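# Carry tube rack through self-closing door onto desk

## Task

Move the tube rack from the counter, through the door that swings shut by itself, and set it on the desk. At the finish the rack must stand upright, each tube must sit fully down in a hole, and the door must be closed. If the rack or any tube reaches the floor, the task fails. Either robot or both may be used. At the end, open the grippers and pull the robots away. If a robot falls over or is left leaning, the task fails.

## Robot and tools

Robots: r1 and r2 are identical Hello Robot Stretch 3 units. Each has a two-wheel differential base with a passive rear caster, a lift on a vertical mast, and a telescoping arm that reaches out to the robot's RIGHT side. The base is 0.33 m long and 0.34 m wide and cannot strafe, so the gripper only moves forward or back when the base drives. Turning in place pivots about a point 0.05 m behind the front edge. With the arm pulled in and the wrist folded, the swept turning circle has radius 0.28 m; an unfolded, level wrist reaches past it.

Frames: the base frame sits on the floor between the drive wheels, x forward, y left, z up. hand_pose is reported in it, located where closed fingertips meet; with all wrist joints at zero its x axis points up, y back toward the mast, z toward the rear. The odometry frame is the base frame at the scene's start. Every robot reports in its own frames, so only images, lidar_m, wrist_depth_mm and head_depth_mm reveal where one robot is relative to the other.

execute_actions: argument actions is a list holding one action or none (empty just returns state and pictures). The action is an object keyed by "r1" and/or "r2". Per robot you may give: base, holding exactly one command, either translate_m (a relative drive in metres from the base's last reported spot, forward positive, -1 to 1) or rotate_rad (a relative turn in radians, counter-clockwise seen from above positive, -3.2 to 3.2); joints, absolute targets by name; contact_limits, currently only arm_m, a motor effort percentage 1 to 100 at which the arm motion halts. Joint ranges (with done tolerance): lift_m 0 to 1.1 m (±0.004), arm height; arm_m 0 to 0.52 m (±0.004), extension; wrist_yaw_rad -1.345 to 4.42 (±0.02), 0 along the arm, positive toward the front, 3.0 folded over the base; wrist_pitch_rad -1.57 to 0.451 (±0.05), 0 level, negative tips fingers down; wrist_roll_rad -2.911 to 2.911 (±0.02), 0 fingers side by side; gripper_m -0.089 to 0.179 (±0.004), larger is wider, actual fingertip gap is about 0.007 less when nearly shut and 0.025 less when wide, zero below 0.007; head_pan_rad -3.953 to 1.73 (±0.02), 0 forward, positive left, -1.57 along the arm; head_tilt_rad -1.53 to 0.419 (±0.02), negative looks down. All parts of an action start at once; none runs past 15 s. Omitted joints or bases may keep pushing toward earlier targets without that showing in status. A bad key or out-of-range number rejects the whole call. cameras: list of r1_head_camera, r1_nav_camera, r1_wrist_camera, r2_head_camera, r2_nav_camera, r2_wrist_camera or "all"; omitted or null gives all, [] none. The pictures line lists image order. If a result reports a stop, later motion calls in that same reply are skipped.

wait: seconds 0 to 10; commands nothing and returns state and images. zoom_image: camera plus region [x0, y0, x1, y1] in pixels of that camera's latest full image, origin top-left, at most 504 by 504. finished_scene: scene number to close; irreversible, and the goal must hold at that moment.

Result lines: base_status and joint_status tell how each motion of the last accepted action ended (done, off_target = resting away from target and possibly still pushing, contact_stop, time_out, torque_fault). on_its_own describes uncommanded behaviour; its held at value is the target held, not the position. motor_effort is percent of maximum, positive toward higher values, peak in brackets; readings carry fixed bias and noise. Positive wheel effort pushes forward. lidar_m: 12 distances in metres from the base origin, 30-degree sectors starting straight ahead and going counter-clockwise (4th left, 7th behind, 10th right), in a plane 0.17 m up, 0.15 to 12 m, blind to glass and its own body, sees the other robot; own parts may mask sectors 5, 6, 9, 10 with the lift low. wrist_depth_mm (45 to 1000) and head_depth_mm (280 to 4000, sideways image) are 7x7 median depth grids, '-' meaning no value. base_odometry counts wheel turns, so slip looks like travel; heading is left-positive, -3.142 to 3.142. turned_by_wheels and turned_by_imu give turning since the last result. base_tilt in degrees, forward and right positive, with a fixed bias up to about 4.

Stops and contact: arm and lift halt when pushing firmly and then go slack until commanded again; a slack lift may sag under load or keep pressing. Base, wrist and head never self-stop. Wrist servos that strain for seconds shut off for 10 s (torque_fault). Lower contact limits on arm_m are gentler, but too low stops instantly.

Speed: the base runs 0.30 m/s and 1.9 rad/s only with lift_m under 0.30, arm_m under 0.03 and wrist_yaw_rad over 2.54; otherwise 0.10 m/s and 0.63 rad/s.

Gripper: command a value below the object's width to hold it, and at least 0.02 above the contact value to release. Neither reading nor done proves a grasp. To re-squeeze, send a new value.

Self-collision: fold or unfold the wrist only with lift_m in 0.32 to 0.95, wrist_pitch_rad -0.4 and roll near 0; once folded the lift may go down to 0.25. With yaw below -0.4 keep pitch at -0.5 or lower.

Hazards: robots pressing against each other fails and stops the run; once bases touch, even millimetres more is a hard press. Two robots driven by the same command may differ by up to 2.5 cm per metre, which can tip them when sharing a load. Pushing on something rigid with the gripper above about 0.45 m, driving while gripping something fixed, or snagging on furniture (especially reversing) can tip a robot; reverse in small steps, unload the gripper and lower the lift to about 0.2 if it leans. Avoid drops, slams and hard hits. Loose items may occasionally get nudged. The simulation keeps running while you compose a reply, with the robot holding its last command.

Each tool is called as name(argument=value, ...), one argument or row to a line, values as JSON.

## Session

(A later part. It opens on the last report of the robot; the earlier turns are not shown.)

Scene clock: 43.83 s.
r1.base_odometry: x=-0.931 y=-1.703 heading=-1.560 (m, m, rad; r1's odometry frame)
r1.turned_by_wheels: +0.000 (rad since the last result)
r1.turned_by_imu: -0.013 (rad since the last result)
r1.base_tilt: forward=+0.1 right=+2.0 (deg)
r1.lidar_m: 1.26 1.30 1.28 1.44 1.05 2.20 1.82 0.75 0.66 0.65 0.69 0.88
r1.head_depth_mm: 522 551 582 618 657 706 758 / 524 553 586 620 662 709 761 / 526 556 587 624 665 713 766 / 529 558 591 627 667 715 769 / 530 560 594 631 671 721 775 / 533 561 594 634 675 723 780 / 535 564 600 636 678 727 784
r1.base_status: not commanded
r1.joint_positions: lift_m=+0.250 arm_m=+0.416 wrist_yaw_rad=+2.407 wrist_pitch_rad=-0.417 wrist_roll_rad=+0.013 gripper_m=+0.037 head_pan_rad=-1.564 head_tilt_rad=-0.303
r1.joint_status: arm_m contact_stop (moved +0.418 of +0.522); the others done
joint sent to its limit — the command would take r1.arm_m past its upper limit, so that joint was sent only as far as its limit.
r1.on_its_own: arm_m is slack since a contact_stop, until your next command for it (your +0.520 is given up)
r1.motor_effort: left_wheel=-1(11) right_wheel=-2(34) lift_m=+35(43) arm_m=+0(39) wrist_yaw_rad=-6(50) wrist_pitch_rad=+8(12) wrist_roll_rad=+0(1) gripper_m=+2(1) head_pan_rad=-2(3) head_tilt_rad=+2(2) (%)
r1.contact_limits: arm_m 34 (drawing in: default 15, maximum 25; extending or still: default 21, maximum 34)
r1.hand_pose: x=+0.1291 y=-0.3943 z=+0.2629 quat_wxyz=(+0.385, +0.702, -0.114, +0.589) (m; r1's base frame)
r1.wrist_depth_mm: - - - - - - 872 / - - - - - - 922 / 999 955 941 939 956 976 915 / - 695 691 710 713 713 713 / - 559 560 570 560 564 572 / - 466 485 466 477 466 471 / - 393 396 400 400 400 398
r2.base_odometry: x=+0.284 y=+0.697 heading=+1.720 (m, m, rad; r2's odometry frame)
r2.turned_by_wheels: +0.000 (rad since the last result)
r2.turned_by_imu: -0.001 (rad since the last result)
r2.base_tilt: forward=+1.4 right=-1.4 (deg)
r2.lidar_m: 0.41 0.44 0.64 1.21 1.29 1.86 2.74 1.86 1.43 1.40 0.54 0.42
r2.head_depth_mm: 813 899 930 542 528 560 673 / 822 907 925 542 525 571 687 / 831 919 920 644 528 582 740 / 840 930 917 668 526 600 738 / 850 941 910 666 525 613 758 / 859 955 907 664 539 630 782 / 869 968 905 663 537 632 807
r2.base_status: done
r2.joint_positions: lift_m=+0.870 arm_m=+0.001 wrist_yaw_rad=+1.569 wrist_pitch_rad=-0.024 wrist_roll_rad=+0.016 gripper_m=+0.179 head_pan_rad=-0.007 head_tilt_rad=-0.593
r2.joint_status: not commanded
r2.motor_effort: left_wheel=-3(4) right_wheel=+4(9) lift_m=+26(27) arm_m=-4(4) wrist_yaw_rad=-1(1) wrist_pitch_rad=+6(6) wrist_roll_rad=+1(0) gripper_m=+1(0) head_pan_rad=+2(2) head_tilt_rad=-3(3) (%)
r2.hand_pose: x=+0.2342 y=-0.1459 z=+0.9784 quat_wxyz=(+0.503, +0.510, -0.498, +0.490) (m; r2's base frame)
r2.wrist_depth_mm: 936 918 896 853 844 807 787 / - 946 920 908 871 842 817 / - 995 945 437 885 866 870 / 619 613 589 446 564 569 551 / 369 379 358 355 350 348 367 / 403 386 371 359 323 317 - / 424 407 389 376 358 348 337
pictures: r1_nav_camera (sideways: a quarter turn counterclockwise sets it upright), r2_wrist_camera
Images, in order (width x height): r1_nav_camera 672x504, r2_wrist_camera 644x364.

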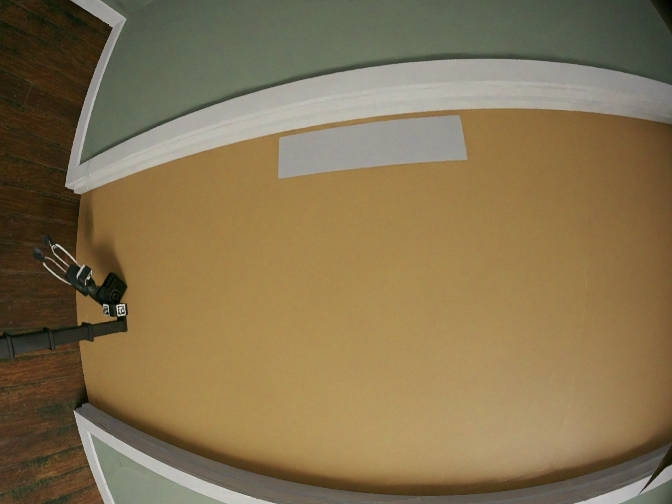

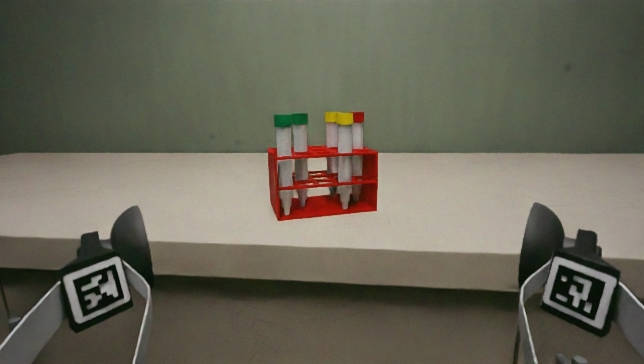

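execute_actions(
  actions=[
    {"r1":{"base":{"translate_m":0.35},"joints":{"arm_m":0.3}},"r2":{"base":{"translate_m":0.12}}},
  ],
  cameras=["r2_wrist_camera"],
)

execute_actions(
  actions=[
    {"r1":{"joints":{"arm_m":0.52},"contact_limits":{"arm_m":34}}},
  ],
  cameras=["r1_nav_camera","r2_head_camera"],
)

Scene clock: 49.27 s.
r1.base_odometry: x=-0.927 y=-2.053 heading=-1.560 (m, m, rad; r1's odometry frame)
r1.turned_by_wheels: +0.000 (rad since the last result)
r1.turned_by_imu: -0.003 (rad since the last result)
r1.base_tilt: forward=+0.2 right=+2.1 (deg)
r1.lidar_m: 0.91 0.97 1.07 1.42 1.50 2.16 1.90 0.89 0.69 0.59 0.63 0.91
r1.head_depth_mm: 542 571 604 641 681 730 787 / 545 574 606 645 685 733 790 / 546 575 609 645 689 737 797 / 543 574 607 645 685 735 788 / 480 507 537 570 606 651 703 / 486 514 546 583 620 664 716 / 492 519 549 585 624 667 722
r1.base_status: done
r1.joint_positions: lift_m=+0.250 arm_m=+0.300 wrist_yaw_rad=+2.402 wrist_pitch_rad=-0.417 wrist_roll_rad=+0.013 gripper_m=+0.037 head_pan_rad=-1.564 head_tilt_rad=-0.303
r1.joint_status: all done
r1.motor_effort: left_wheel=-1(2) right_wheel=-1(5) lift_m=+36(36) arm_m=-3(3) wrist_yaw_rad=-2(6) wrist_pitch_rad=+8(7) wrist_roll_rad=+1(0) gripper_m=+0(0) head_pan_rad=-2(3) head_tilt_rad=+2(1) (%)
r1.hand_pose: x=+0.1300 y=-0.2796 z=+0.2629 quat_wxyz=(+0.386, +0.701, -0.116, +0.588) (m; r1's base frame)
r1.wrist_depth_mm: - - - - 920 742 612 / - - - - - 779 643 / 934 952 959 950 936 818 678 / 786 699 709 711 714 717 674 / - 559 564 572 573 570 574 / - 465 474 463 475 466 469 / - - 397 398 398 402 401
r2.base_odometry: x=+0.266 y=+0.815 heading=+1.720 (m, m, rad; r2's odometry frame)
r2.turned_by_wheels: +0.000 (rad since the last result)
r2.turned_by_imu: -0.001 (rad since the last result)
r2.base_tilt: forward=+1.4 right=-1.4 (deg)
r2.lidar_m: 0.29 0.31 0.45 1.20 1.27 1.85 2.85 1.87 1.44 0.87 0.38 0.30
r2.head_depth_mm: 713 786 848 673 452 435 450 / 720 795 858 672 424 432 459 / 729 808 869 670 497 434 494 / 738 817 870 668 526 433 492 / 745 826 878 667 524 433 506 / 756 837 892 665 522 431 521 / 763 848 905 662 522 430 539
r2.base_status: done
r2.joint_positions: lift_m=+0.870 arm_m=+0.001 wrist_yaw_rad=+1.569 wrist_pitch_rad=-0.024 wrist_roll_rad=+0.016 gripper_m=+0.179 head_pan_rad=-0.007 head_tilt_rad=-0.593
r2.joint_status: not commanded
r2.motor_effort: left_wheel=-3(4) right_wheel=+4(11) lift_m=+26(27) arm_m=-4(4) wrist_yaw_rad=+1(2) wrist_pitch_rad=+7(6) wrist_roll_rad=+0(0) gripper_m=+0(0) head_pan_rad=+2(2) head_tilt_rad=-4(4) (%)
r2.hand_pose: x=+0.2342 y=-0.1459 z=+0.9784 quat_wxyz=(+0.503, +0.510, -0.498, +0.490) (m; r2's base frame)
r2.wrist_depth_mm: 815 813 771 761 730 711 694 / 858 814 804 786 761 731 716 / 891 855 834 330 792 762 744 / 624 614 530 311 507 559 548 / 369 380 332 308 325 348 369 / 280 247 257 255 253 251 - / 237 227 219 212 206 199 192
pictures: r2_wrist_camera
Images, in order (width x height): r2_wrist_camera 644x364.

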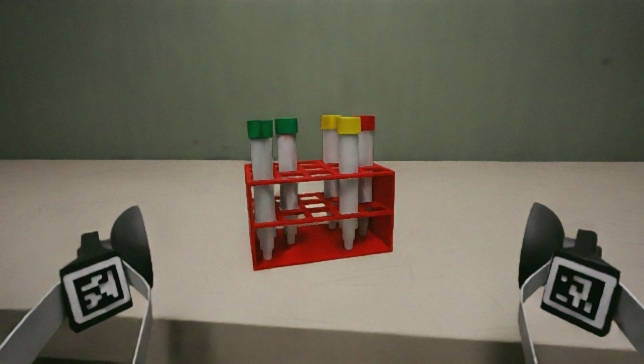

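Scene clock: 52.10 s.
r1.base_odometry: x=-0.927 y=-2.053 heading=-1.561 (m, m, rad; r1's odometry frame)
r1.turned_by_wheels: -0.001 (rad since the last result)
r1.turned_by_imu: -0.048 (rad since the last result)
r1.base_tilt: forward=+0.2 right=+1.9 (deg)
r1.lidar_m: 0.92 0.96 1.07 1.42 1.22 2.05 2.23 0.95 0.75 0.59 0.62 0.86
r1.head_depth_mm: 598 630 665 706 750 800 859 / 605 635 673 711 758 808 868 / 609 639 679 717 765 818 877 / 612 648 683 724 773 829 889 / 528 546 577 613 652 687 711 / 475 504 532 568 604 648 704 / 484 512 541 576 611 654 704
r1.base_status: not commanded
r1.joint_positions: lift_m=+0.250 arm_m=+0.516 wrist_yaw_rad=+2.508 wrist_pitch_rad=-0.399 wrist_roll_rad=+0.013 gripper_m=+0.036 head_pan_rad=-1.565 head_tilt_rad=-0.302
r1.joint_status: arm_m off_target (ended at +0.516, target +0.520)
joint sent to its limit — the command would take r1.arm_m past its upper limit, so that joint was sent only as far as its limit.
r1.on_its_own: right_wheel is at rest, and its effort (+44) is outside its rest range (-18 to +18); arm_m is at rest, and its effort (+20) is outside its rest range (-14 to +14); wrist_yaw_rad is at rest, and its effort (-84) is outside its rest range (-12 to +12)
r1.motor_effort: left_wheel=-12(18) right_wheel=+44(66) lift_m=+37(39) arm_m=+20(30) wrist_yaw_rad=-84(83) wrist_pitch_rad=-1(10) wrist_roll_rad=+1(0) gripper_m=+14(12) head_pan_rad=-2(2) head_tilt_rad=+1(2) (%)
r1.contact_limits: arm_m 34 (drawing in: default 15, maximum 25; extending or still: default 21, maximum 34)
r1.hand_pose: x=+0.1129 y=-0.4779 z=+0.2668 quat_wxyz=(+0.349, +0.706, -0.085, +0.610) (m; r1's base frame)
r1.wrist_depth_mm: - - - - - 797 647 / - - - - - 838 672 / - - 994 - 997 860 706 / - 739 737 721 740 734 698 / - 582 577 610 576 580 572 / - 462 491 476 477 475 478 / 402 402 405 408 405 408 326
r2.base_odometry: x=+0.266 y=+0.815 heading=+1.720 (m, m, rad; r2's odometry frame)
r2.turned_by_wheels: +0.000 (rad since the last result)
r2.turned_by_imu: +0.000 (rad since the last result)
r2.base_tilt: forward=+1.3 right=-1.3 (deg)
r2.lidar_m: 0.29 0.31 0.45 1.20 1.28 1.85 2.85 1.86 1.44 0.87 0.38 0.30
r2.head_depth_mm: 712 785 845 675 452 436 450 / 720 795 861 674 424 431 458 / 729 804 869 670 497 434 494 / 737 815 872 668 525 432 491 / 745 825 880 665 524 431 506 / 755 836 892 663 523 431 522 / 763 849 905 660 521 430 539
r2.base_status: not commanded
r2.joint_positions: lift_m=+0.870 arm_m=+0.001 wrist_yaw_rad=+1.569 wrist_pitch_rad=-0.024 wrist_roll_rad=+0.016 gripper_m=+0.179 head_pan_rad=-0.007 head_tilt_rad=-0.593
r2.joint_status: not commanded
r2.motor_effort: left_wheel=-2(2) right_wheel=+4(4) lift_m=+26(27) arm_m=-4(4) wrist_yaw_rad=+0(0) wrist_pitch_rad=+6(6) wrist_roll_rad=+0(0) gripper_m=+1(1) head_pan_rad=+1(1) head_tilt_rad=-4(3) (%)
r2.hand_pose: x=+0.2342 y=-0.1459 z=+0.9784 quat_wxyz=(+0.503, +0.510, -0.498, +0.490) (m; r2's base frame)
r2.wrist_depth_mm: 828 806 776 748 735 718 689 / 856 829 813 781 752 742 721 / 874 866 837 334 784 771 742 / 622 611 528 311 508 560 550 / 369 378 336 308 326 347 369 / 279 245 257 255 252 250 - / 238 227 220 212 206 198 193
pictures: r1_nav_camera (sideways: a quarter turn counterclockwise sets it upright), r2_head_camera (sideways: a quarter turn clockwise sets it upright)
Images, in order (width x height): r1_nav_camera 672x504, r2_head_camera 896x504.

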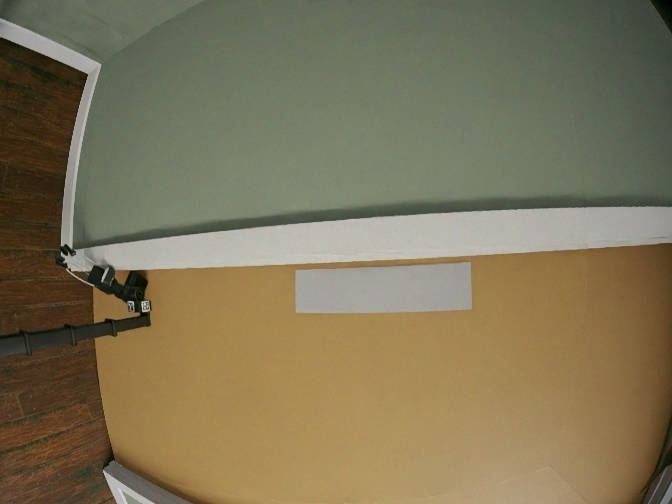

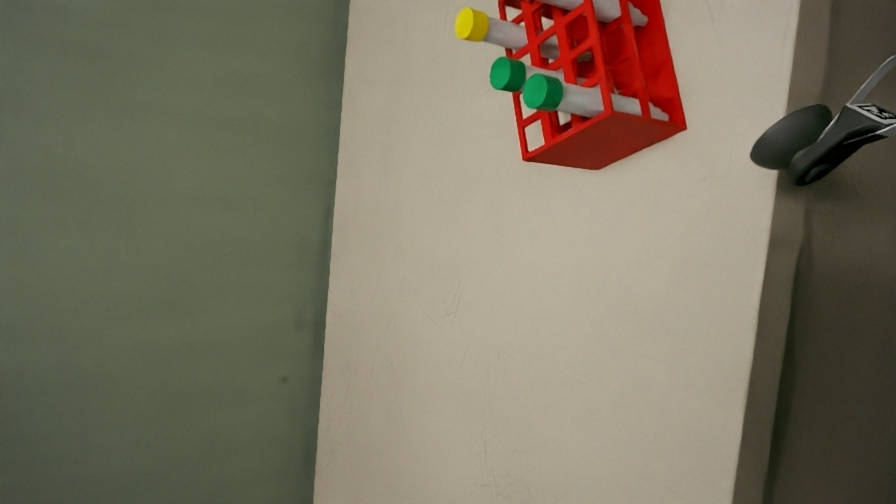

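execute_actions(
  actions=[
    {"r1":{"base":{"translate_m":-0.15},"joints":{"wrist_yaw_rad":2.8}},"r2":{"base":{"translate_m":0.13}}},
  ],
  cameras=["r1_nav_camera","r2_head_camera","r2_wrist_camera"],
)

Scene clock: 55.40 s.
r1.base_odometry: x=-0.929 y=-1.903 heading=-1.560 (m, m, rad; r1's odometry frame)
r1.turned_by_wheels: +0.001 (rad since the last result)
r1.turned_by_imu: +0.003 (rad since the last result)
r1.base_tilt: forward=+0.2 right=+1.9 (deg)
r1.lidar_m: 1.07 1.12 1.15 1.43 1.49 2.06 2.20 0.88 0.73 0.72 0.63 0.86
r1.head_depth_mm: 581 612 647 686 729 778 835 / 586 617 653 691 737 788 844 / 591 622 657 697 740 794 852 / 595 626 665 704 748 801 866 / 599 633 670 711 756 810 871 / 605 636 673 718 768 824 875 / 605 631 600 610 643 655 691
r1.base_status: done
r1.joint_positions: lift_m=+0.250 arm_m=+0.517 wrist_yaw_rad=+2.927 wrist_pitch_rad=-0.415 wrist_roll_rad=+0.014 gripper_m=+0.037 head_pan_rad=-1.565 head_tilt_rad=-0.302
r1.joint_status: wrist_yaw_rad off_target (ended at +2.927, target +2.800)
r1.on_its_own: wrist_yaw_rad is held at +2.872, not at your +2.800, by its stall guard, which is still easing; right_wheel is at rest, and its effort (-36) is outside its rest range (-18 to +18)
r1.motor_effort: left_wheel=+14(16) right_wheel=-36(41) lift_m=+38(38) arm_m=+7(15) wrist_yaw_rad=-42(43) wrist_pitch_rad=+6(7) wrist_roll_rad=+0(0) gripper_m=+0(12) head_pan_rad=-2(3) head_tilt_rad=+0(0) (%)
r1.hand_pose: x=+0.0266 y=-0.4427 z=+0.2633 quat_wxyz=(+0.220, +0.708, +0.069, +0.668) (m; r1's base frame)
r1.wrist_depth_mm: - - - - - - - / - - - - - - - / 950 - - 950 965 958 934 / 703 - - 720 720 727 725 / 558 537 - 565 573 571 576 / 462 464 480 471 477 475 472 / 394 398 399 402 397 399 407
r2.base_odometry: x=+0.247 y=+0.944 heading=+1.720 (m, m, rad; r2's odometry frame)
r2.turned_by_wheels: +0.000 (rad since the last result)
r2.turned_by_imu: +0.000 (rad since the last result)
r2.base_tilt: forward=+1.3 right=-1.4 (deg)
r2.lidar_m: 0.16 0.17 0.25 1.19 1.27 1.84 2.97 1.87 1.45 0.48 0.21 0.16
r2.head_depth_mm: 603 666 744 674 529 325 345 / 611 675 752 673 528 371 317 / 619 682 766 670 527 433 360 / 627 691 774 668 525 432 367 / 632 701 784 665 525 432 366 / 639 711 786 663 523 431 366 / 646 719 795 662 521 429 365
r2.base_status: done
r2.joint_positions: lift_m=+0.870 arm_m=+0.001 wrist_yaw_rad=+1.569 wrist_pitch_rad=-0.024 wrist_roll_rad=+0.016 gripper_m=+0.179 head_pan_rad=-0.007 head_tilt_rad=-0.593
r2.joint_status: not commanded
r2.motor_effort: left_wheel=-3(3) right_wheel=+4(9) lift_m=+26(26) arm_m=-4(4) wrist_yaw_rad=-1(0) wrist_pitch_rad=+6(6) wrist_roll_rad=+0(0) gripper_m=+0(1) head_pan_rad=+2(2) head_tilt_rad=-3(4) (%)
r2.hand_pose: x=+0.2342 y=-0.1459 z=+0.9784 quat_wxyz=(+0.503, +0.510, -0.498, +0.490) (m; r2's base frame)
r2.wrist_depth_mm: 688 675 652 632 625 601 590 / 719 695 669 660 631 618 605 / 749 719 686 671 657 646 625 / 618 605 170 211 505 559 548 / 368 379 147 172 188 346 366 / 280 233 172 180 201 252 - / 195 198 160 187 193 196 188
pictures: r1_nav_camera (sideways: a quarter turn counterclockwise sets it upright), r2_head_camera (sideways: a quarter turn clockwise sets it upright), r2_wrist_camera
Images, in order (width x height): r1_nav_camera 672x504, r2_head_camera 896x504, r2_wrist_camera 644x364.

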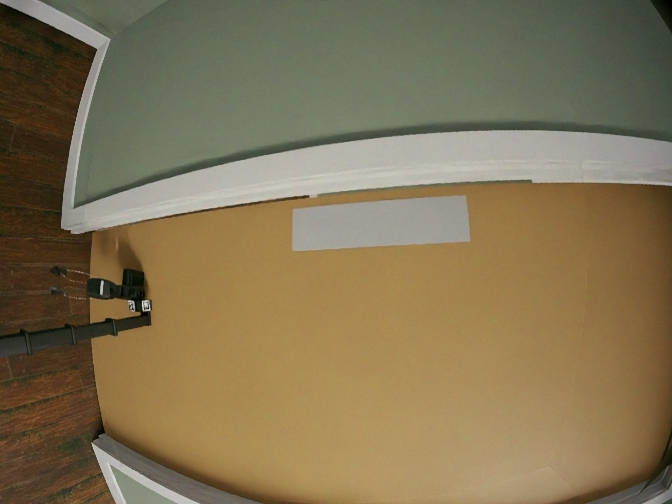

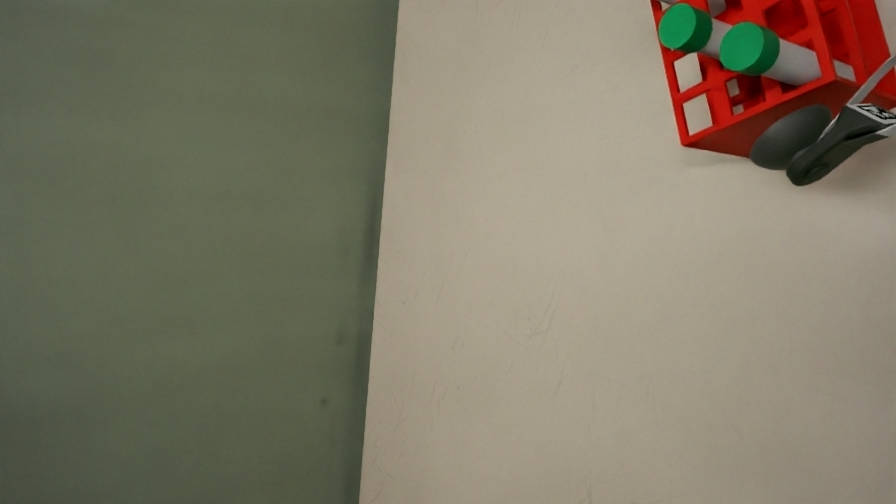

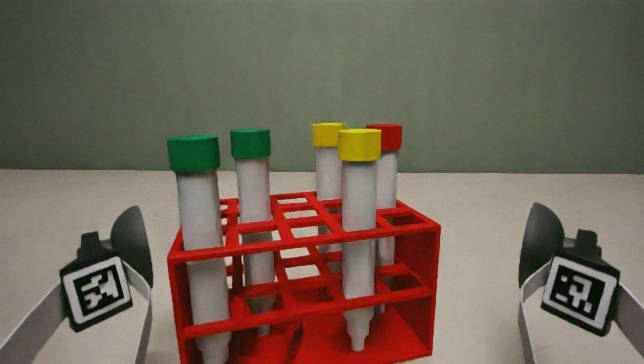

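execute_actions(
  actions=[
    {"r1":{"base":{"translate_m":-0.3},"joints":{"arm_m":0.02,"wrist_yaw_rad":3.0,"lift_m":0.35}},"r2":{"joints":{"gripper_m":0.09}}},
  ],
  cameras=["r2_wrist_camera"],
)

execute_actions(
  actions=[
    {"r1":{"base":{"rotate_rad":-0.6},"joints":{"lift_m":0.25}},"r2":{"joints":{"lift_m":0.95}}},
  ],
  cameras=["r2_wrist_camera"],
)

execute_actions(
  actions=[
    {"r1":{"base":{"translate_m":0.4}},"r2":{"base":{"translate_m":-0.4}}},
  ],
  cameras=[],
)

execute_actions(
  actions=[
    {"r1":{"base":{"rotate_rad":0.6}},"r2":{"base":{"rotate_rad":-1.6},"joints":{"wrist_yaw_rad":1.9,"head_tilt_rad":-0.3}}},
  ],
  cameras=["r1_nav_camera","r2_nav_camera"],
)

Scene clock: 61.33 s.
r1.base_odometry: x=-0.932 y=-1.603 heading=-1.560 (m, m, rad; r1's odometry frame)
r1.turned_by_wheels: +0.000 (rad since the last result)
r1.turned_by_imu: +0.001 (rad since the last result)
r1.base_tilt: forward=+0.3 right=+1.9 (deg)
r1.lidar_m: 1.37 1.34 1.35 1.01 1.01 2.07 2.15 0.82 0.68 0.66 0.69 0.86
r1.head_depth_mm: 541 572 605 643 685 731 790 / 542 573 604 642 684 732 790 / 540 570 605 640 684 731 786 / 540 569 605 642 680 728 785 / 540 571 603 639 684 731 785 / 540 569 602 640 682 730 786 / 540 569 603 640 680 729 785
r1.base_status: done
r1.joint_positions: lift_m=+0.350 arm_m=+0.020 wrist_yaw_rad=+3.002 wrist_pitch_rad=-0.416 wrist_roll_rad=+0.014 gripper_m=+0.037 head_pan_rad=-1.565 head_tilt_rad=-0.302
r1.joint_status: all done
r1.motor_effort: left_wheel=+1(7) right_wheel=-1(16) lift_m=+44(48) arm_m=-3(7) wrist_yaw_rad=-1(26) wrist_pitch_rad=+7(7) wrist_roll_rad=-1(0) gripper_m=+0(1) head_pan_rad=-2(3) head_tilt_rad=+1(1) (%)
r1.hand_pose: x=+0.0100 y=+0.0571 z=+0.3629 quat_wxyz=(+0.195, +0.705, +0.096, +0.675) (m; r1's base frame)
r1.wrist_depth_mm: - - - - - - - / - - - - - - - / - - - - - - - / 893 891 894 897 899 923 921 / 699 703 - 722 725 717 720 / 588 590 - 592 608 595 602 / 500 522 - - 503 513 508
r2.base_odometry: x=+0.247 y=+0.944 heading=+1.720 (m, m, rad; r2's odometry frame)
r2.turned_by_wheels: +0.000 (rad since the last result)
r2.turned_by_imu: -0.001 (rad since the last result)
r2.base_tilt: forward=+1.3 right=-1.4 (deg)
r2.lidar_m: 0.16 0.17 0.25 1.19 1.26 1.84 2.97 1.87 1.45 0.48 0.21 0.16
r2.head_depth_mm: 605 667 742 675 529 370 340 / 610 674 753 673 528 424 368 / 618 683 763 670 528 434 368 / 625 691 774 668 525 433 367 / 632 701 785 665 525 432 367 / 640 708 787 663 524 430 366 / 646 720 794 660 521 430 365
r2.base_status: not commanded
r2.joint_positions: lift_m=+0.870 arm_m=+0.001 wrist_yaw_rad=+1.570 wrist_pitch_rad=-0.024 wrist_roll_rad=+0.016 gripper_m=+0.090 head_pan_rad=-0.007 head_tilt_rad=-0.593
r2.joint_status: all done
r2.motor_effort: left_wheel=-3(2) right_wheel=+4(4) lift_m=+27(26) arm_m=-4(4) wrist_yaw_rad=-1(0) wrist_pitch_rad=+7(6) wrist_roll_rad=+0(1) gripper_m=-1(99) head_pan_rad=+2(2) head_tilt_rad=-4(4) (%)
r2.hand_pose: x=+0.2342 y=-0.1458 z=+0.9784 quat_wxyz=(+0.503, +0.510, -0.498, +0.490) (m; r2's base frame)
r2.wrist_depth_mm: 686 674 655 631 619 601 589 / 723 704 668 654 632 623 600 / 757 727 699 663 660 650 620 / 613 602 560 214 261 559 550 / 368 364 157 186 188 347 341 / 263 260 161 180 202 257 249 / 203 203 191 187 197 196 196
pictures: r2_wrist_camera
Images, in order (width x height): r2_wrist_camera 644x364.

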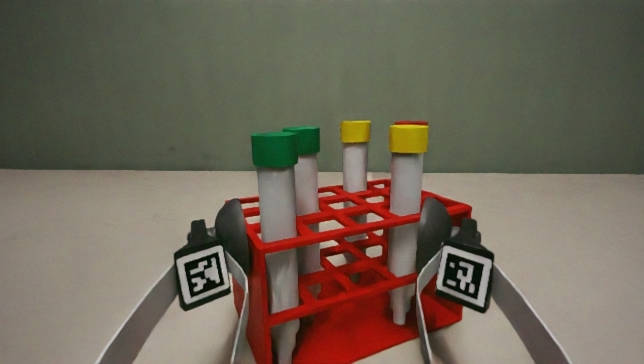

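Scene clock: 63.20 s.
r1.base_odometry: x=-0.932 y=-1.603 heading=-2.160 (m, m, rad; r1's odometry frame)
r1.turned_by_wheels: -0.600 (rad since the last result)
r1.turned_by_imu: -0.591 (rad since the last result)
r1.base_tilt: forward=+0.1 right=+2.1 (deg)
r1.lidar_m: 0.78 1.37 1.40 1.34 1.44 1.00 1.93 2.39 0.89 0.68 0.66 0.68
r1.head_depth_mm: 738 795 857 928 1010 1117 1249 / 680 725 775 835 900 989 1084 / 629 668 710 758 816 879 959 / 570 604 639 685 731 788 847 / 585 617 657 697 743 790 857 / 578 607 640 671 711 755 801 / 544 571 597 630 662 700 742
r1.base_status: done
r1.joint_positions: lift_m=+0.250 arm_m=+0.020 wrist_yaw_rad=+3.002 wrist_pitch_rad=-0.416 wrist_roll_rad=+0.014 gripper_m=+0.037 head_pan_rad=-1.565 head_tilt_rad=-0.302
r1.joint_status: all done
r1.motor_effort: left_wheel=+1(6) right_wheel=-5(11) lift_m=+28(38) arm_m=-3(3) wrist_yaw_rad=-1(2) wrist_pitch_rad=+7(7) wrist_roll_rad=+0(0) gripper_m=+0(0) head_pan_rad=-2(3) head_tilt_rad=+1(1) (%)
r1.hand_pose: x=+0.0101 y=+0.0571 z=+0.2634 quat_wxyz=(+0.195, +0.705, +0.096, +0.675) (m; r1's base frame)
r1.wrist_depth_mm: - - - - - - - / - - - - - - - / 932 960 940 930 960 973 965 / 696 701 699 697 711 726 723 / 552 554 - 589 568 574 574 / 482 - - - 479 472 470 / - - - - 399 401 403
r2.base_odometry: x=+0.247 y=+0.944 heading=+1.720 (m, m, rad; r2's odometry frame)
r2.turned_by_wheels: +0.000 (rad since the last result)
r2.turned_by_imu: +0.000 (rad since the last result)
r2.base_tilt: forward=+1.3 right=-1.3 (deg)
r2.lidar_m: 0.16 0.17 0.25 1.19 1.27 1.84 2.97 1.87 1.45 0.48 0.21 0.17
r2.head_depth_mm: 605 666 744 674 529 371 343 / 611 674 752 673 528 413 368 / 617 683 764 669 527 433 368 / 625 691 774 668 525 432 367 / 630 701 784 666 525 432 367 / 639 709 786 663 522 430 366 / 647 718 796 661 522 430 365
r2.base_status: not commanded
r2.joint_positions: lift_m=+0.950 arm_m=+0.001 wrist_yaw_rad=+1.570 wrist_pitch_rad=-0.024 wrist_roll_rad=+0.016 gripper_m=+0.090 head_pan_rad=-0.007 head_tilt_rad=-0.593
r2.joint_status: all done
r2.motor_effort: left_wheel=-3(2) right_wheel=+4(4) lift_m=+26(29) arm_m=-4(4) wrist_yaw_rad=+0(0) wrist_pitch_rad=+6(6) wrist_roll_rad=+0(0) gripper_m=+0(1) head_pan_rad=+2(2) head_tilt_rad=-3(4) (%)
r2.hand_pose: x=+0.2342 y=-0.1458 z=+1.0584 quat_wxyz=(+0.503, +0.510, -0.498, +0.490) (m; r2's base frame)
r2.wrist_depth_mm: 689 667 656 633 619 599 581 / 726 697 679 657 634 619 602 / 737 719 708 678 665 641 630 / 771 749 721 706 687 662 648 / 583 578 618 563 556 552 542 / 416 412 383 206 207 407 396 / 324 320 306 204 213 312 310
pictures: r2_wrist_camera
Images, in order (width x height): r2_wrist_camera 644x364.

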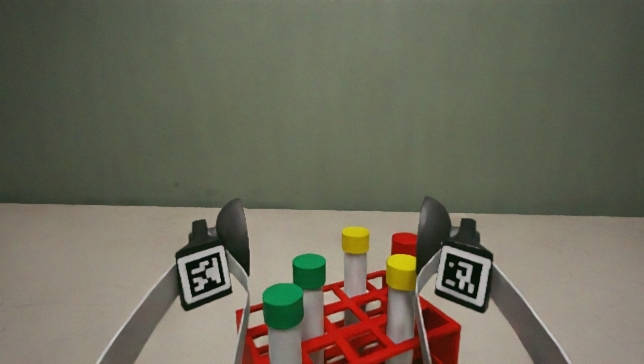

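Scene clock: 68.37 s.
r1.base_odometry: x=-1.154 y=-1.936 heading=-2.160 (m, m, rad; r1's odometry frame)
r1.turned_by_wheels: +0.000 (rad since the last result)
r1.turned_by_imu: -0.002 (rad since the last result)
r1.base_tilt: forward=+0.2 right=+1.9 (deg)
r1.lidar_m: 0.50 1.03 1.06 1.32 1.66 1.33 2.23 1.83 0.67 0.47 0.44 0.41
r1.head_depth_mm: 545 586 631 684 747 805 867 / 502 533 573 615 666 727 798 / 463 490 522 559 600 649 709 / 430 455 482 512 547 588 635 / 402 423 447 473 502 536 575 / 377 396 415 438 464 492 524 / 355 372 389 409 432 457 483
r1.base_status: done
r1.joint_positions: lift_m=+0.250 arm_m=+0.020 wrist_yaw_rad=+3.001 wrist_pitch_rad=-0.416 wrist_roll_rad=+0.014 gripper_m=+0.037 head_pan_rad=-1.565 head_tilt_rad=-0.302
r1.joint_status: not commanded
r1.motor_effort: left_wheel=+2(8) right_wheel=-5(9) lift_m=+28(28) arm_m=-3(3) wrist_yaw_rad=-2(1) wrist_pitch_rad=+7(6) wrist_roll_rad=-1(0) gripper_m=+0(0) head_pan_rad=-3(3) head_tilt_rad=+1(1) (%)
r1.hand_pose: x=+0.0101 y=+0.0571 z=+0.2634 quat_wxyz=(+0.195, +0.705, +0.096, +0.675) (m; r1's base frame)
r1.wrist_depth_mm: - - - - - 943 775 / - - - - - 986 822 / 943 935 954 966 965 956 853 / 696 711 706 710 710 723 726 / 560 551 - 583 574 569 573 / 477 - - - 476 479 473 / - - - - 399 400 402
r2.base_odometry: x=+0.306 y=+0.548 heading=+1.719 (m, m, rad; r2's odometry frame)
r2.turned_by_wheels: +0.000 (rad since the last result)
r2.turned_by_imu: -0.001 (rad since the last result)
r2.base_tilt: forward=+1.4 right=-1.3 (deg)
r2.lidar_m: 0.56 0.59 0.86 1.22 1.30 1.88 2.58 1.84 1.42 1.39 0.73 0.57
r2.head_depth_mm: 937 1028 883 674 672 833 967 / 947 1050 878 652 688 809 986 / 957 1059 920 671 703 828 1011 / 968 1073 919 667 716 847 1040 / 977 1085 911 668 730 869 1072 / 990 1099 909 667 744 892 1146 / 1004 1112 905 687 757 912 1166
r2.base_status: done
r2.joint_positions: lift_m=+0.950 arm_m=+0.001 wrist_yaw_rad=+1.570 wrist_pitch_rad=-0.024 wrist_roll_rad=+0.016 gripper_m=+0.090 head_pan_rad=-0.007 head_tilt_rad=-0.593
r2.joint_status: not commanded
r2.motor_effort: left_wheel=-3(4) right_wheel=+4(5) lift_m=+26(27) arm_m=-4(4) wrist_yaw_rad=+1(0) wrist_pitch_rad=+6(6) wrist_roll_rad=+0(1) gripper_m=+0(1) head_pan_rad=+2(2) head_tilt_rad=-4(3) (%)
r2.hand_pose: x=+0.2342 y=-0.1458 z=+1.0584 quat_wxyz=(+0.503, +0.510, -0.498, +0.490) (m; r2's base frame)
r2.wrist_depth_mm: - - - - 965 944 920 / - - - - - 967 967 / - - - - - - - / 976 989 935 743 910 881 875 / 586 576 617 565 565 550 544 / 591 562 540 522 507 459 451 / 618 593 575 544 526 513 488
pictures: none
No camera images: the call's "cameras" was empty. Leave "cameras" out to get every camera's image.

Scene clock: 71.83 s.
r1.base_odometry: x=-1.154 y=-1.936 heading=-1.560 (m, m, rad; r1's odometry frame)
r1.turned_by_wheels: +0.600 (rad since the last result)
r1.turned_by_imu: +0.591 (rad since the last result)
r1.base_tilt: forward=+0.1 right=+1.9 (deg)
r1.lidar_m: 1.03 1.07 1.32 1.65 1.72 2.39 1.38 0.62 0.46 0.44 0.41 0.54
r1.head_depth_mm: 351 371 392 418 445 475 513 / 351 372 392 417 445 476 511 / 351 370 392 417 444 474 510 / 351 370 392 416 444 474 510 / 351 370 392 416 443 474 510 / 351 370 390 413 441 472 510 / 350 369 389 413 441 468 499
r1.base_status: done
r1.joint_positions: lift_m=+0.250 arm_m=+0.020 wrist_yaw_rad=+3.001 wrist_pitch_rad=-0.416 wrist_roll_rad=+0.014 gripper_m=+0.037 head_pan_rad=-1.565 head_tilt_rad=-0.302
r1.joint_status: not commanded
r1.motor_effort: left_wheel=-3(8) right_wheel=+4(13) lift_m=+28(28) arm_m=-3(3) wrist_yaw_rad=-1(2) wrist_pitch_rad=+7(7) wrist_roll_rad=+0(0) gripper_m=+0(0) head_pan_rad=-2(2) head_tilt_rad=+1(0) (%)
r1.hand_pose: x=+0.0101 y=+0.0571 z=+0.2634 quat_wxyz=(+0.195, +0.705, +0.096, +0.675) (m; r1's base frame)
r1.wrist_depth_mm: - - - - - - - / - - - - - - - / 934 923 950 951 982 956 959 / 697 700 709 715 708 725 736 / 561 558 - 600 565 570 572 / 479 - - - 477 471 473 / - - - - 397 403 405
r2.base_odometry: x=+0.306 y=+0.548 heading=+0.120 (m, m, rad; r2's odometry frame)
r2.turned_by_wheels: -1.600 (rad since the last result)
r2.turned_by_imu: -1.621 (rad since the last result)
r2.base_tilt: forward=+1.4 right=-1.3 (deg)
r2.lidar_m: 1.39 0.75 0.57 0.56 0.59 0.84 1.22 1.29 1.82 2.59 1.89 1.42
r2.head_depth_mm: 1153 1213 1282 1374 1460 1574 1508 / 1156 1227 1299 1383 1474 1583 1493 / 1169 1236 1311 1397 1491 1599 1492 / 1177 1243 1323 1412 1508 1615 1487 / 1188 1262 1338 1430 1523 1646 1482 / 1199 1271 1347 1432 1548 1661 1469 / 1211 1288 1362 1451 1560 1668 1475
r2.base_status: done
r2.joint_positions: lift_m=+0.950 arm_m=+0.001 wrist_yaw_rad=+1.898 wrist_pitch_rad=-0.024 wrist_roll_rad=+0.016 gripper_m=+0.090 head_pan_rad=-0.007 head_tilt_rad=-0.310
r2.joint_status: all done
r2.motor_effort: left_wheel=+2(4) right_wheel=-6(10) lift_m=+27(27) arm_m=-4(4) wrist_yaw_rad=+2(4) wrist_pitch_rad=+6(6) wrist_roll_rad=+0(0) gripper_m=-1(0) head_pan_rad=+2(2) head_tilt_rad=+3(22) (%)
r2.hand_pose: x=+0.2207 y=-0.0633 z=+1.0584 quat_wxyz=(+0.416, +0.584, -0.408, +0.565) (m; r2's base frame)
r2.wrist_depth_mm: - - - - - - 997 / - - - - - - - / - - - - - - - / 975 961 - - - - - / 625 744 - - - - - / 607 728 - - - - - / 603 801 - - - - -
pictures: r1_nav_camera (sideways: a quarter turn counterclockwise sets it upright), r2_nav_camera (sideways: a quarter turn counterclockwise sets it upright)
Images, in order (width x height): r1_nav_camera 672x504, r2_nav_camera 672x504.

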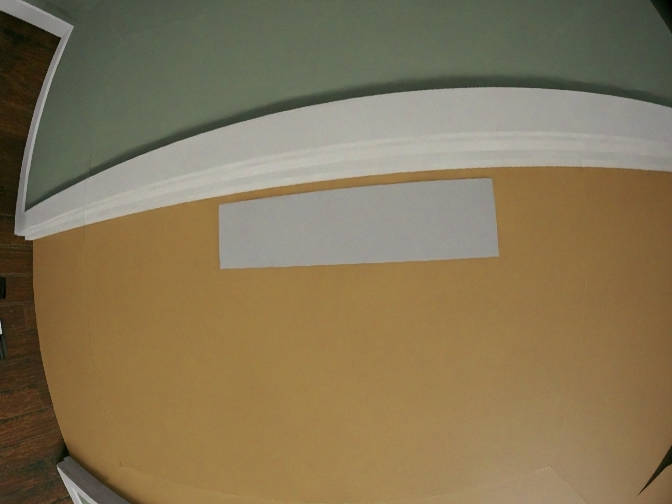

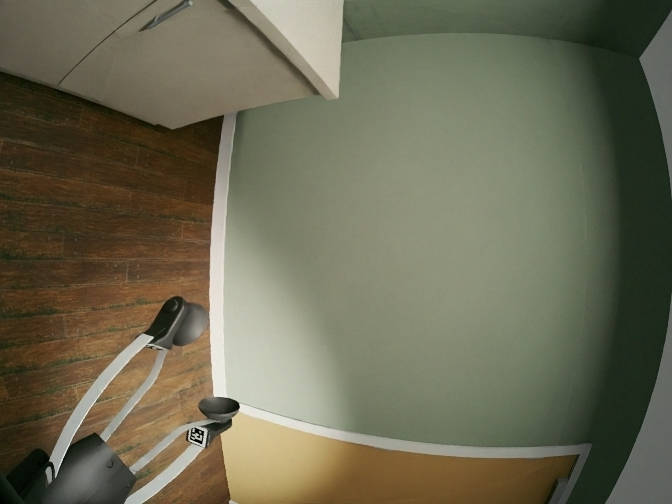

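execute_actions(
  actions=[
    {"r1":{"joints":{"arm_m":0.52},"contact_limits":{"arm_m":34}},"r2":{"base":{"rotate_rad":1.6},"joints":{"wrist_yaw_rad":1.57,"gripper_m":0.179,"lift_m":0.83,"head_tilt_rad":-0.6}}},
  ],
  cameras=["r1_nav_camera","r2_wrist_camera"],
)

execute_actions(
  actions=[
    {"r1":{"base":{"translate_m":-0.35}},"r2":{"base":{"translate_m":0.27}}},
  ],
  cameras=["r1_nav_camera","r2_wrist_camera"],
)

Scene clock: 77.13 s.
r1.base_odometry: x=-1.154 y=-1.936 heading=-1.560 (m, m, rad; r1's odometry frame)
r1.turned_by_wheels: +0.000 (rad since the last result)
r1.turned_by_imu: -0.006 (rad since the last result)
r1.base_tilt: forward=+0.3 right=+1.9 (deg)
r1.lidar_m: 1.04 1.08 1.32 1.65 1.71 2.37 1.40 0.72 0.68 0.68 0.41 0.54
r1.head_depth_mm: 535 563 590 622 656 695 736 / 557 586 617 651 688 729 778 / 581 612 644 680 723 769 823 / 605 639 674 715 762 813 875 / 633 667 708 753 804 866 933 / 2585 2802 2906 3114 2617 1875 1457 / 2602 2792 2896 3020 2471 1731 553
r1.base_status: not commanded
r1.joint_positions: lift_m=+0.250 arm_m=+0.517 wrist_yaw_rad=+3.002 wrist_pitch_rad=-0.417 wrist_roll_rad=+0.015 gripper_m=+0.037 head_pan_rad=-1.565 head_tilt_rad=-0.302
r1.joint_status: all done
joint sent to its limit — the command would take r1.arm_m past its upper limit, so that joint was sent only as far as its limit.
r1.motor_effort: left_wheel=-4(14) right_wheel=+0(28) lift_m=+33(34) arm_m=+13(25) wrist_yaw_rad=-1(80) wrist_pitch_rad=+7(9) wrist_roll_rad=+0(0) gripper_m=+0(0) head_pan_rad=-2(2) head_tilt_rad=+1(1) (%)
r1.contact_limits: arm_m 34 (drawing in: default 15, maximum 25; extending or still: default 21, maximum 34)
r1.hand_pose: x=+0.0099 y=-0.4392 z=+0.2630 quat_wxyz=(+0.195, +0.705, +0.097, +0.675) (m; r1's base frame)
r1.wrist_depth_mm: - - - - - - 183 / - - - - - - 185 / 926 982 - 955 968 993 175 / 695 704 - 706 707 676 176 / 555 535 - 567 568 275 183 / 463 464 481 468 477 275 192 / 395 396 398 401 398 261 195
r2.base_odometry: x=+0.306 y=+0.548 heading=+1.719 (m, m, rad; r2's odometry frame)
r2.turned_by_wheels: +1.600 (rad since the last result)
r2.turned_by_imu: +1.620 (rad since the last result)
r2.base_tilt: forward=+1.4 right=-1.4 (deg)
r2.lidar_m: 0.56 0.59 0.86 1.22 1.30 1.87 2.59 1.70 1.42 1.39 0.73 0.57
r2.head_depth_mm: 935 1036 885 676 676 791 959 / 949 1045 877 656 690 808 961 / 958 1057 923 672 703 827 983 / 970 1073 920 667 715 847 1038 / 977 1084 915 667 730 868 1070 / 991 1099 913 665 745 890 1149 / 1000 1114 908 690 756 916 1167
r2.base_status: done
r2.joint_positions: lift_m=+0.830 arm_m=+0.001 wrist_yaw_rad=+1.571 wrist_pitch_rad=-0.023 wrist_roll_rad=+0.016 gripper_m=+0.179 head_pan_rad=-0.007 head_tilt_rad=-0.592
r2.joint_status: all done
r2.motor_effort: left_wheel=-3(5) right_wheel=+4(10) lift_m=+21(22) arm_m=-4(4) wrist_yaw_rad=-2(2) wrist_pitch_rad=+6(7) wrist_roll_rad=+0(0) gripper_m=+0(99) head_pan_rad=+2(3) head_tilt_rad=-4(20) (%)
r2.hand_pose: x=+0.2342 y=-0.1454 z=+0.9388 quat_wxyz=(+0.502, +0.510, -0.498, +0.490) (m; r2's base frame)
r2.wrist_depth_mm: - - - - 974 943 927 / - - - - - 985 954 / - - - 686 - 987 953 / 531 503 488 479 460 439 427 / 568 537 526 510 490 473 455 / 589 564 543 527 508 490 - / 617 589 572 544 527 507 494
pictures: r1_nav_camera (sideways: a quarter turn counterclockwise sets it upright), r2_wrist_camera
Images, in order (width x height): r1_nav_camera 672x504, r2_wrist_camera 644x364.

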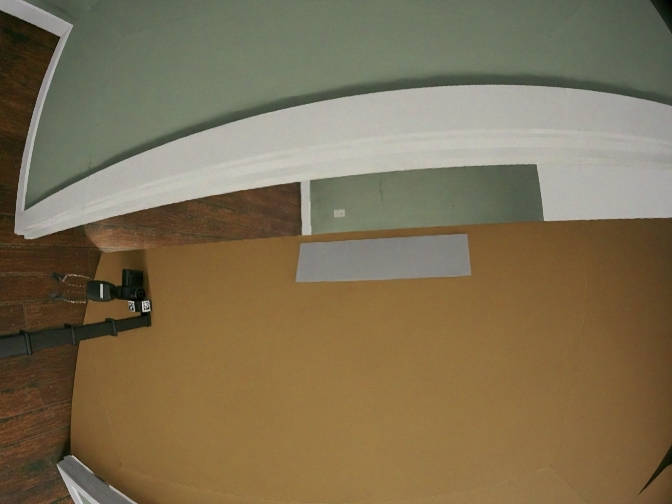

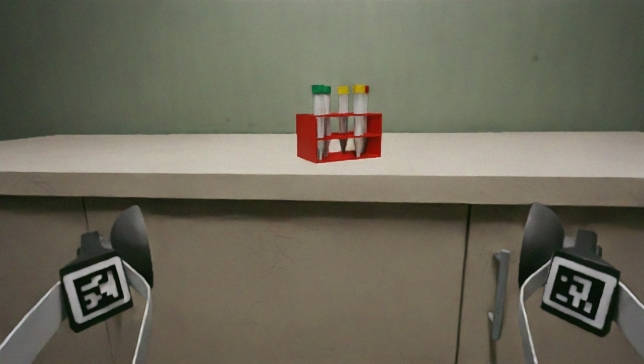

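Scene clock: 81.80 s.
r1.base_odometry: x=-1.160 y=-1.587 heading=-1.545 (m, m, rad; r1's odometry frame)
r1.turned_by_wheels: +0.014 (rad since the last result)
r1.turned_by_imu: +0.016 (rad since the last result)
r1.base_tilt: forward=+0.2 right=+2.1 (deg)
r1.lidar_m: 1.38 1.44 1.52 1.22 1.73 2.42 1.30 0.49 0.50 0.65 1.91 0.64
r1.head_depth_mm: 497 516 536 558 583 607 637 / 545 569 593 621 648 683 718 / 605 633 665 698 733 779 823 / 680 714 752 798 846 900 967 / 774 819 869 931 1000 1080 1168 / 902 958 1033 3074 2346 1814 1418 / 2673 2811 2959 3158 2603 1879 1451
r1.base_status: translate_m off_target (by the wheels' count: -0.3482 of -0.3500)
r1.joint_positions: lift_m=+0.250 arm_m=+0.517 wrist_yaw_rad=+3.002 wrist_pitch_rad=-0.417 wrist_roll_rad=+0.015 gripper_m=+0.037 head_pan_rad=-1.565 head_tilt_rad=-0.302
r1.joint_status: not commanded
r1.on_its_own: left_wheel is at rest, and its effort (+39) is outside its rest range (-18 to +18); right_wheel is at rest, and its effort (-100) is outside its rest range (-18 to +18)
r1.motor_effort: left_wheel=+39(40) right_wheel=-100(100) lift_m=+33(33) arm_m=+10(13) wrist_yaw_rad=-1(2) wrist_pitch_rad=+8(8) wrist_roll_rad=+0(1) gripper_m=+1(0) head_pan_rad=-2(2) head_tilt_rad=+1(1) (%)
r1.hand_pose: x=+0.0100 y=-0.4396 z=+0.2630 quat_wxyz=(+0.195, +0.705, +0.097, +0.675) (m; r1's base frame)
r1.wrist_depth_mm: - - - - - - - / - - - - - - - / 938 971 - 964 976 969 984 / 698 707 - 722 712 715 715 / 557 533 - 563 572 567 570 / 461 467 480 466 478 472 474 / 397 396 397 400 403 402 401
r2.base_odometry: x=+0.266 y=+0.815 heading=+1.719 (m, m, rad; r2's odometry frame)
r2.turned_by_wheels: +0.000 (rad since the last result)
r2.turned_by_imu: -0.001 (rad since the last result)
r2.base_tilt: forward=+1.4 right=-1.4 (deg)
r2.lidar_m: 0.29 0.31 0.45 1.21 1.28 1.85 2.85 1.79 1.44 0.87 0.38 0.30
r2.head_depth_mm: 714 786 846 672 442 436 451 / 721 795 860 673 468 435 411 / 727 803 871 670 528 433 466 / 737 813 872 669 525 433 492 / 747 826 883 666 525 432 506 / 756 837 891 664 523 431 521 / 762 846 904 662 522 429 539
r2.base_status: done
r2.joint_positions: lift_m=+0.830 arm_m=+0.001 wrist_yaw_rad=+1.571 wrist_pitch_rad=-0.023 wrist_roll_rad=+0.016 gripper_m=+0.179 head_pan_rad=-0.007 head_tilt_rad=-0.593
r2.joint_status: not commanded
r2.motor_effort: left_wheel=-3(1) right_wheel=+5(10) lift_m=+21(21) arm_m=-4(4) wrist_yaw_rad=-2(1) wrist_pitch_rad=+6(6) wrist_roll_rad=+0(0) gripper_m=-1(1) head_pan_rad=+2(2) head_tilt_rad=-3(3) (%)
r2.hand_pose: x=+0.2342 y=-0.1454 z=+0.9388 quat_wxyz=(+0.502, +0.510, -0.498, +0.490) (m; r2's base frame)
r2.wrist_depth_mm: 821 795 783 750 728 711 703 / 857 829 809 772 760 728 717 / 883 857 823 304 657 760 744 / 439 433 422 309 342 399 391 / 274 270 255 252 249 246 262 / 226 216 209 203 196 190 - / 266 255 247 235 225 196 212
pictures: r1_nav_camera (sideways: a quarter turn counterclockwise sets it upright), r2_wrist_camera
Images, in order (width x height): r1_nav_camera 672x504, r2_wrist_camera 644x364.

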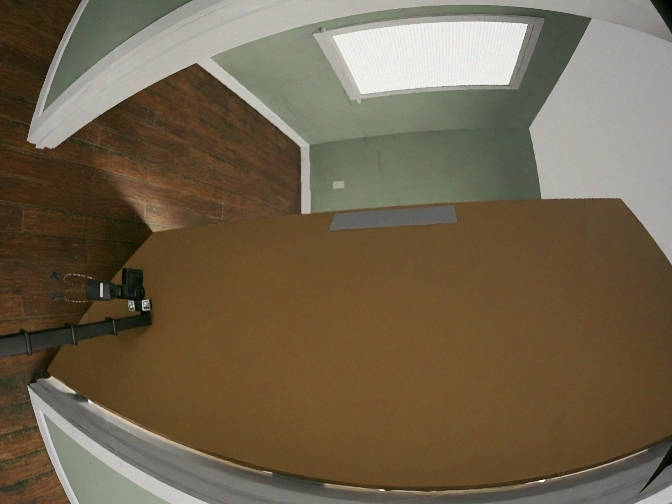

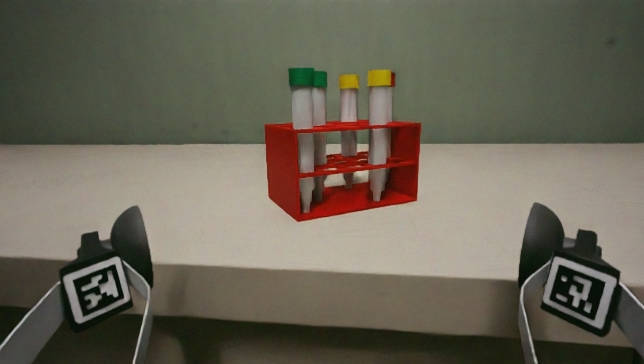

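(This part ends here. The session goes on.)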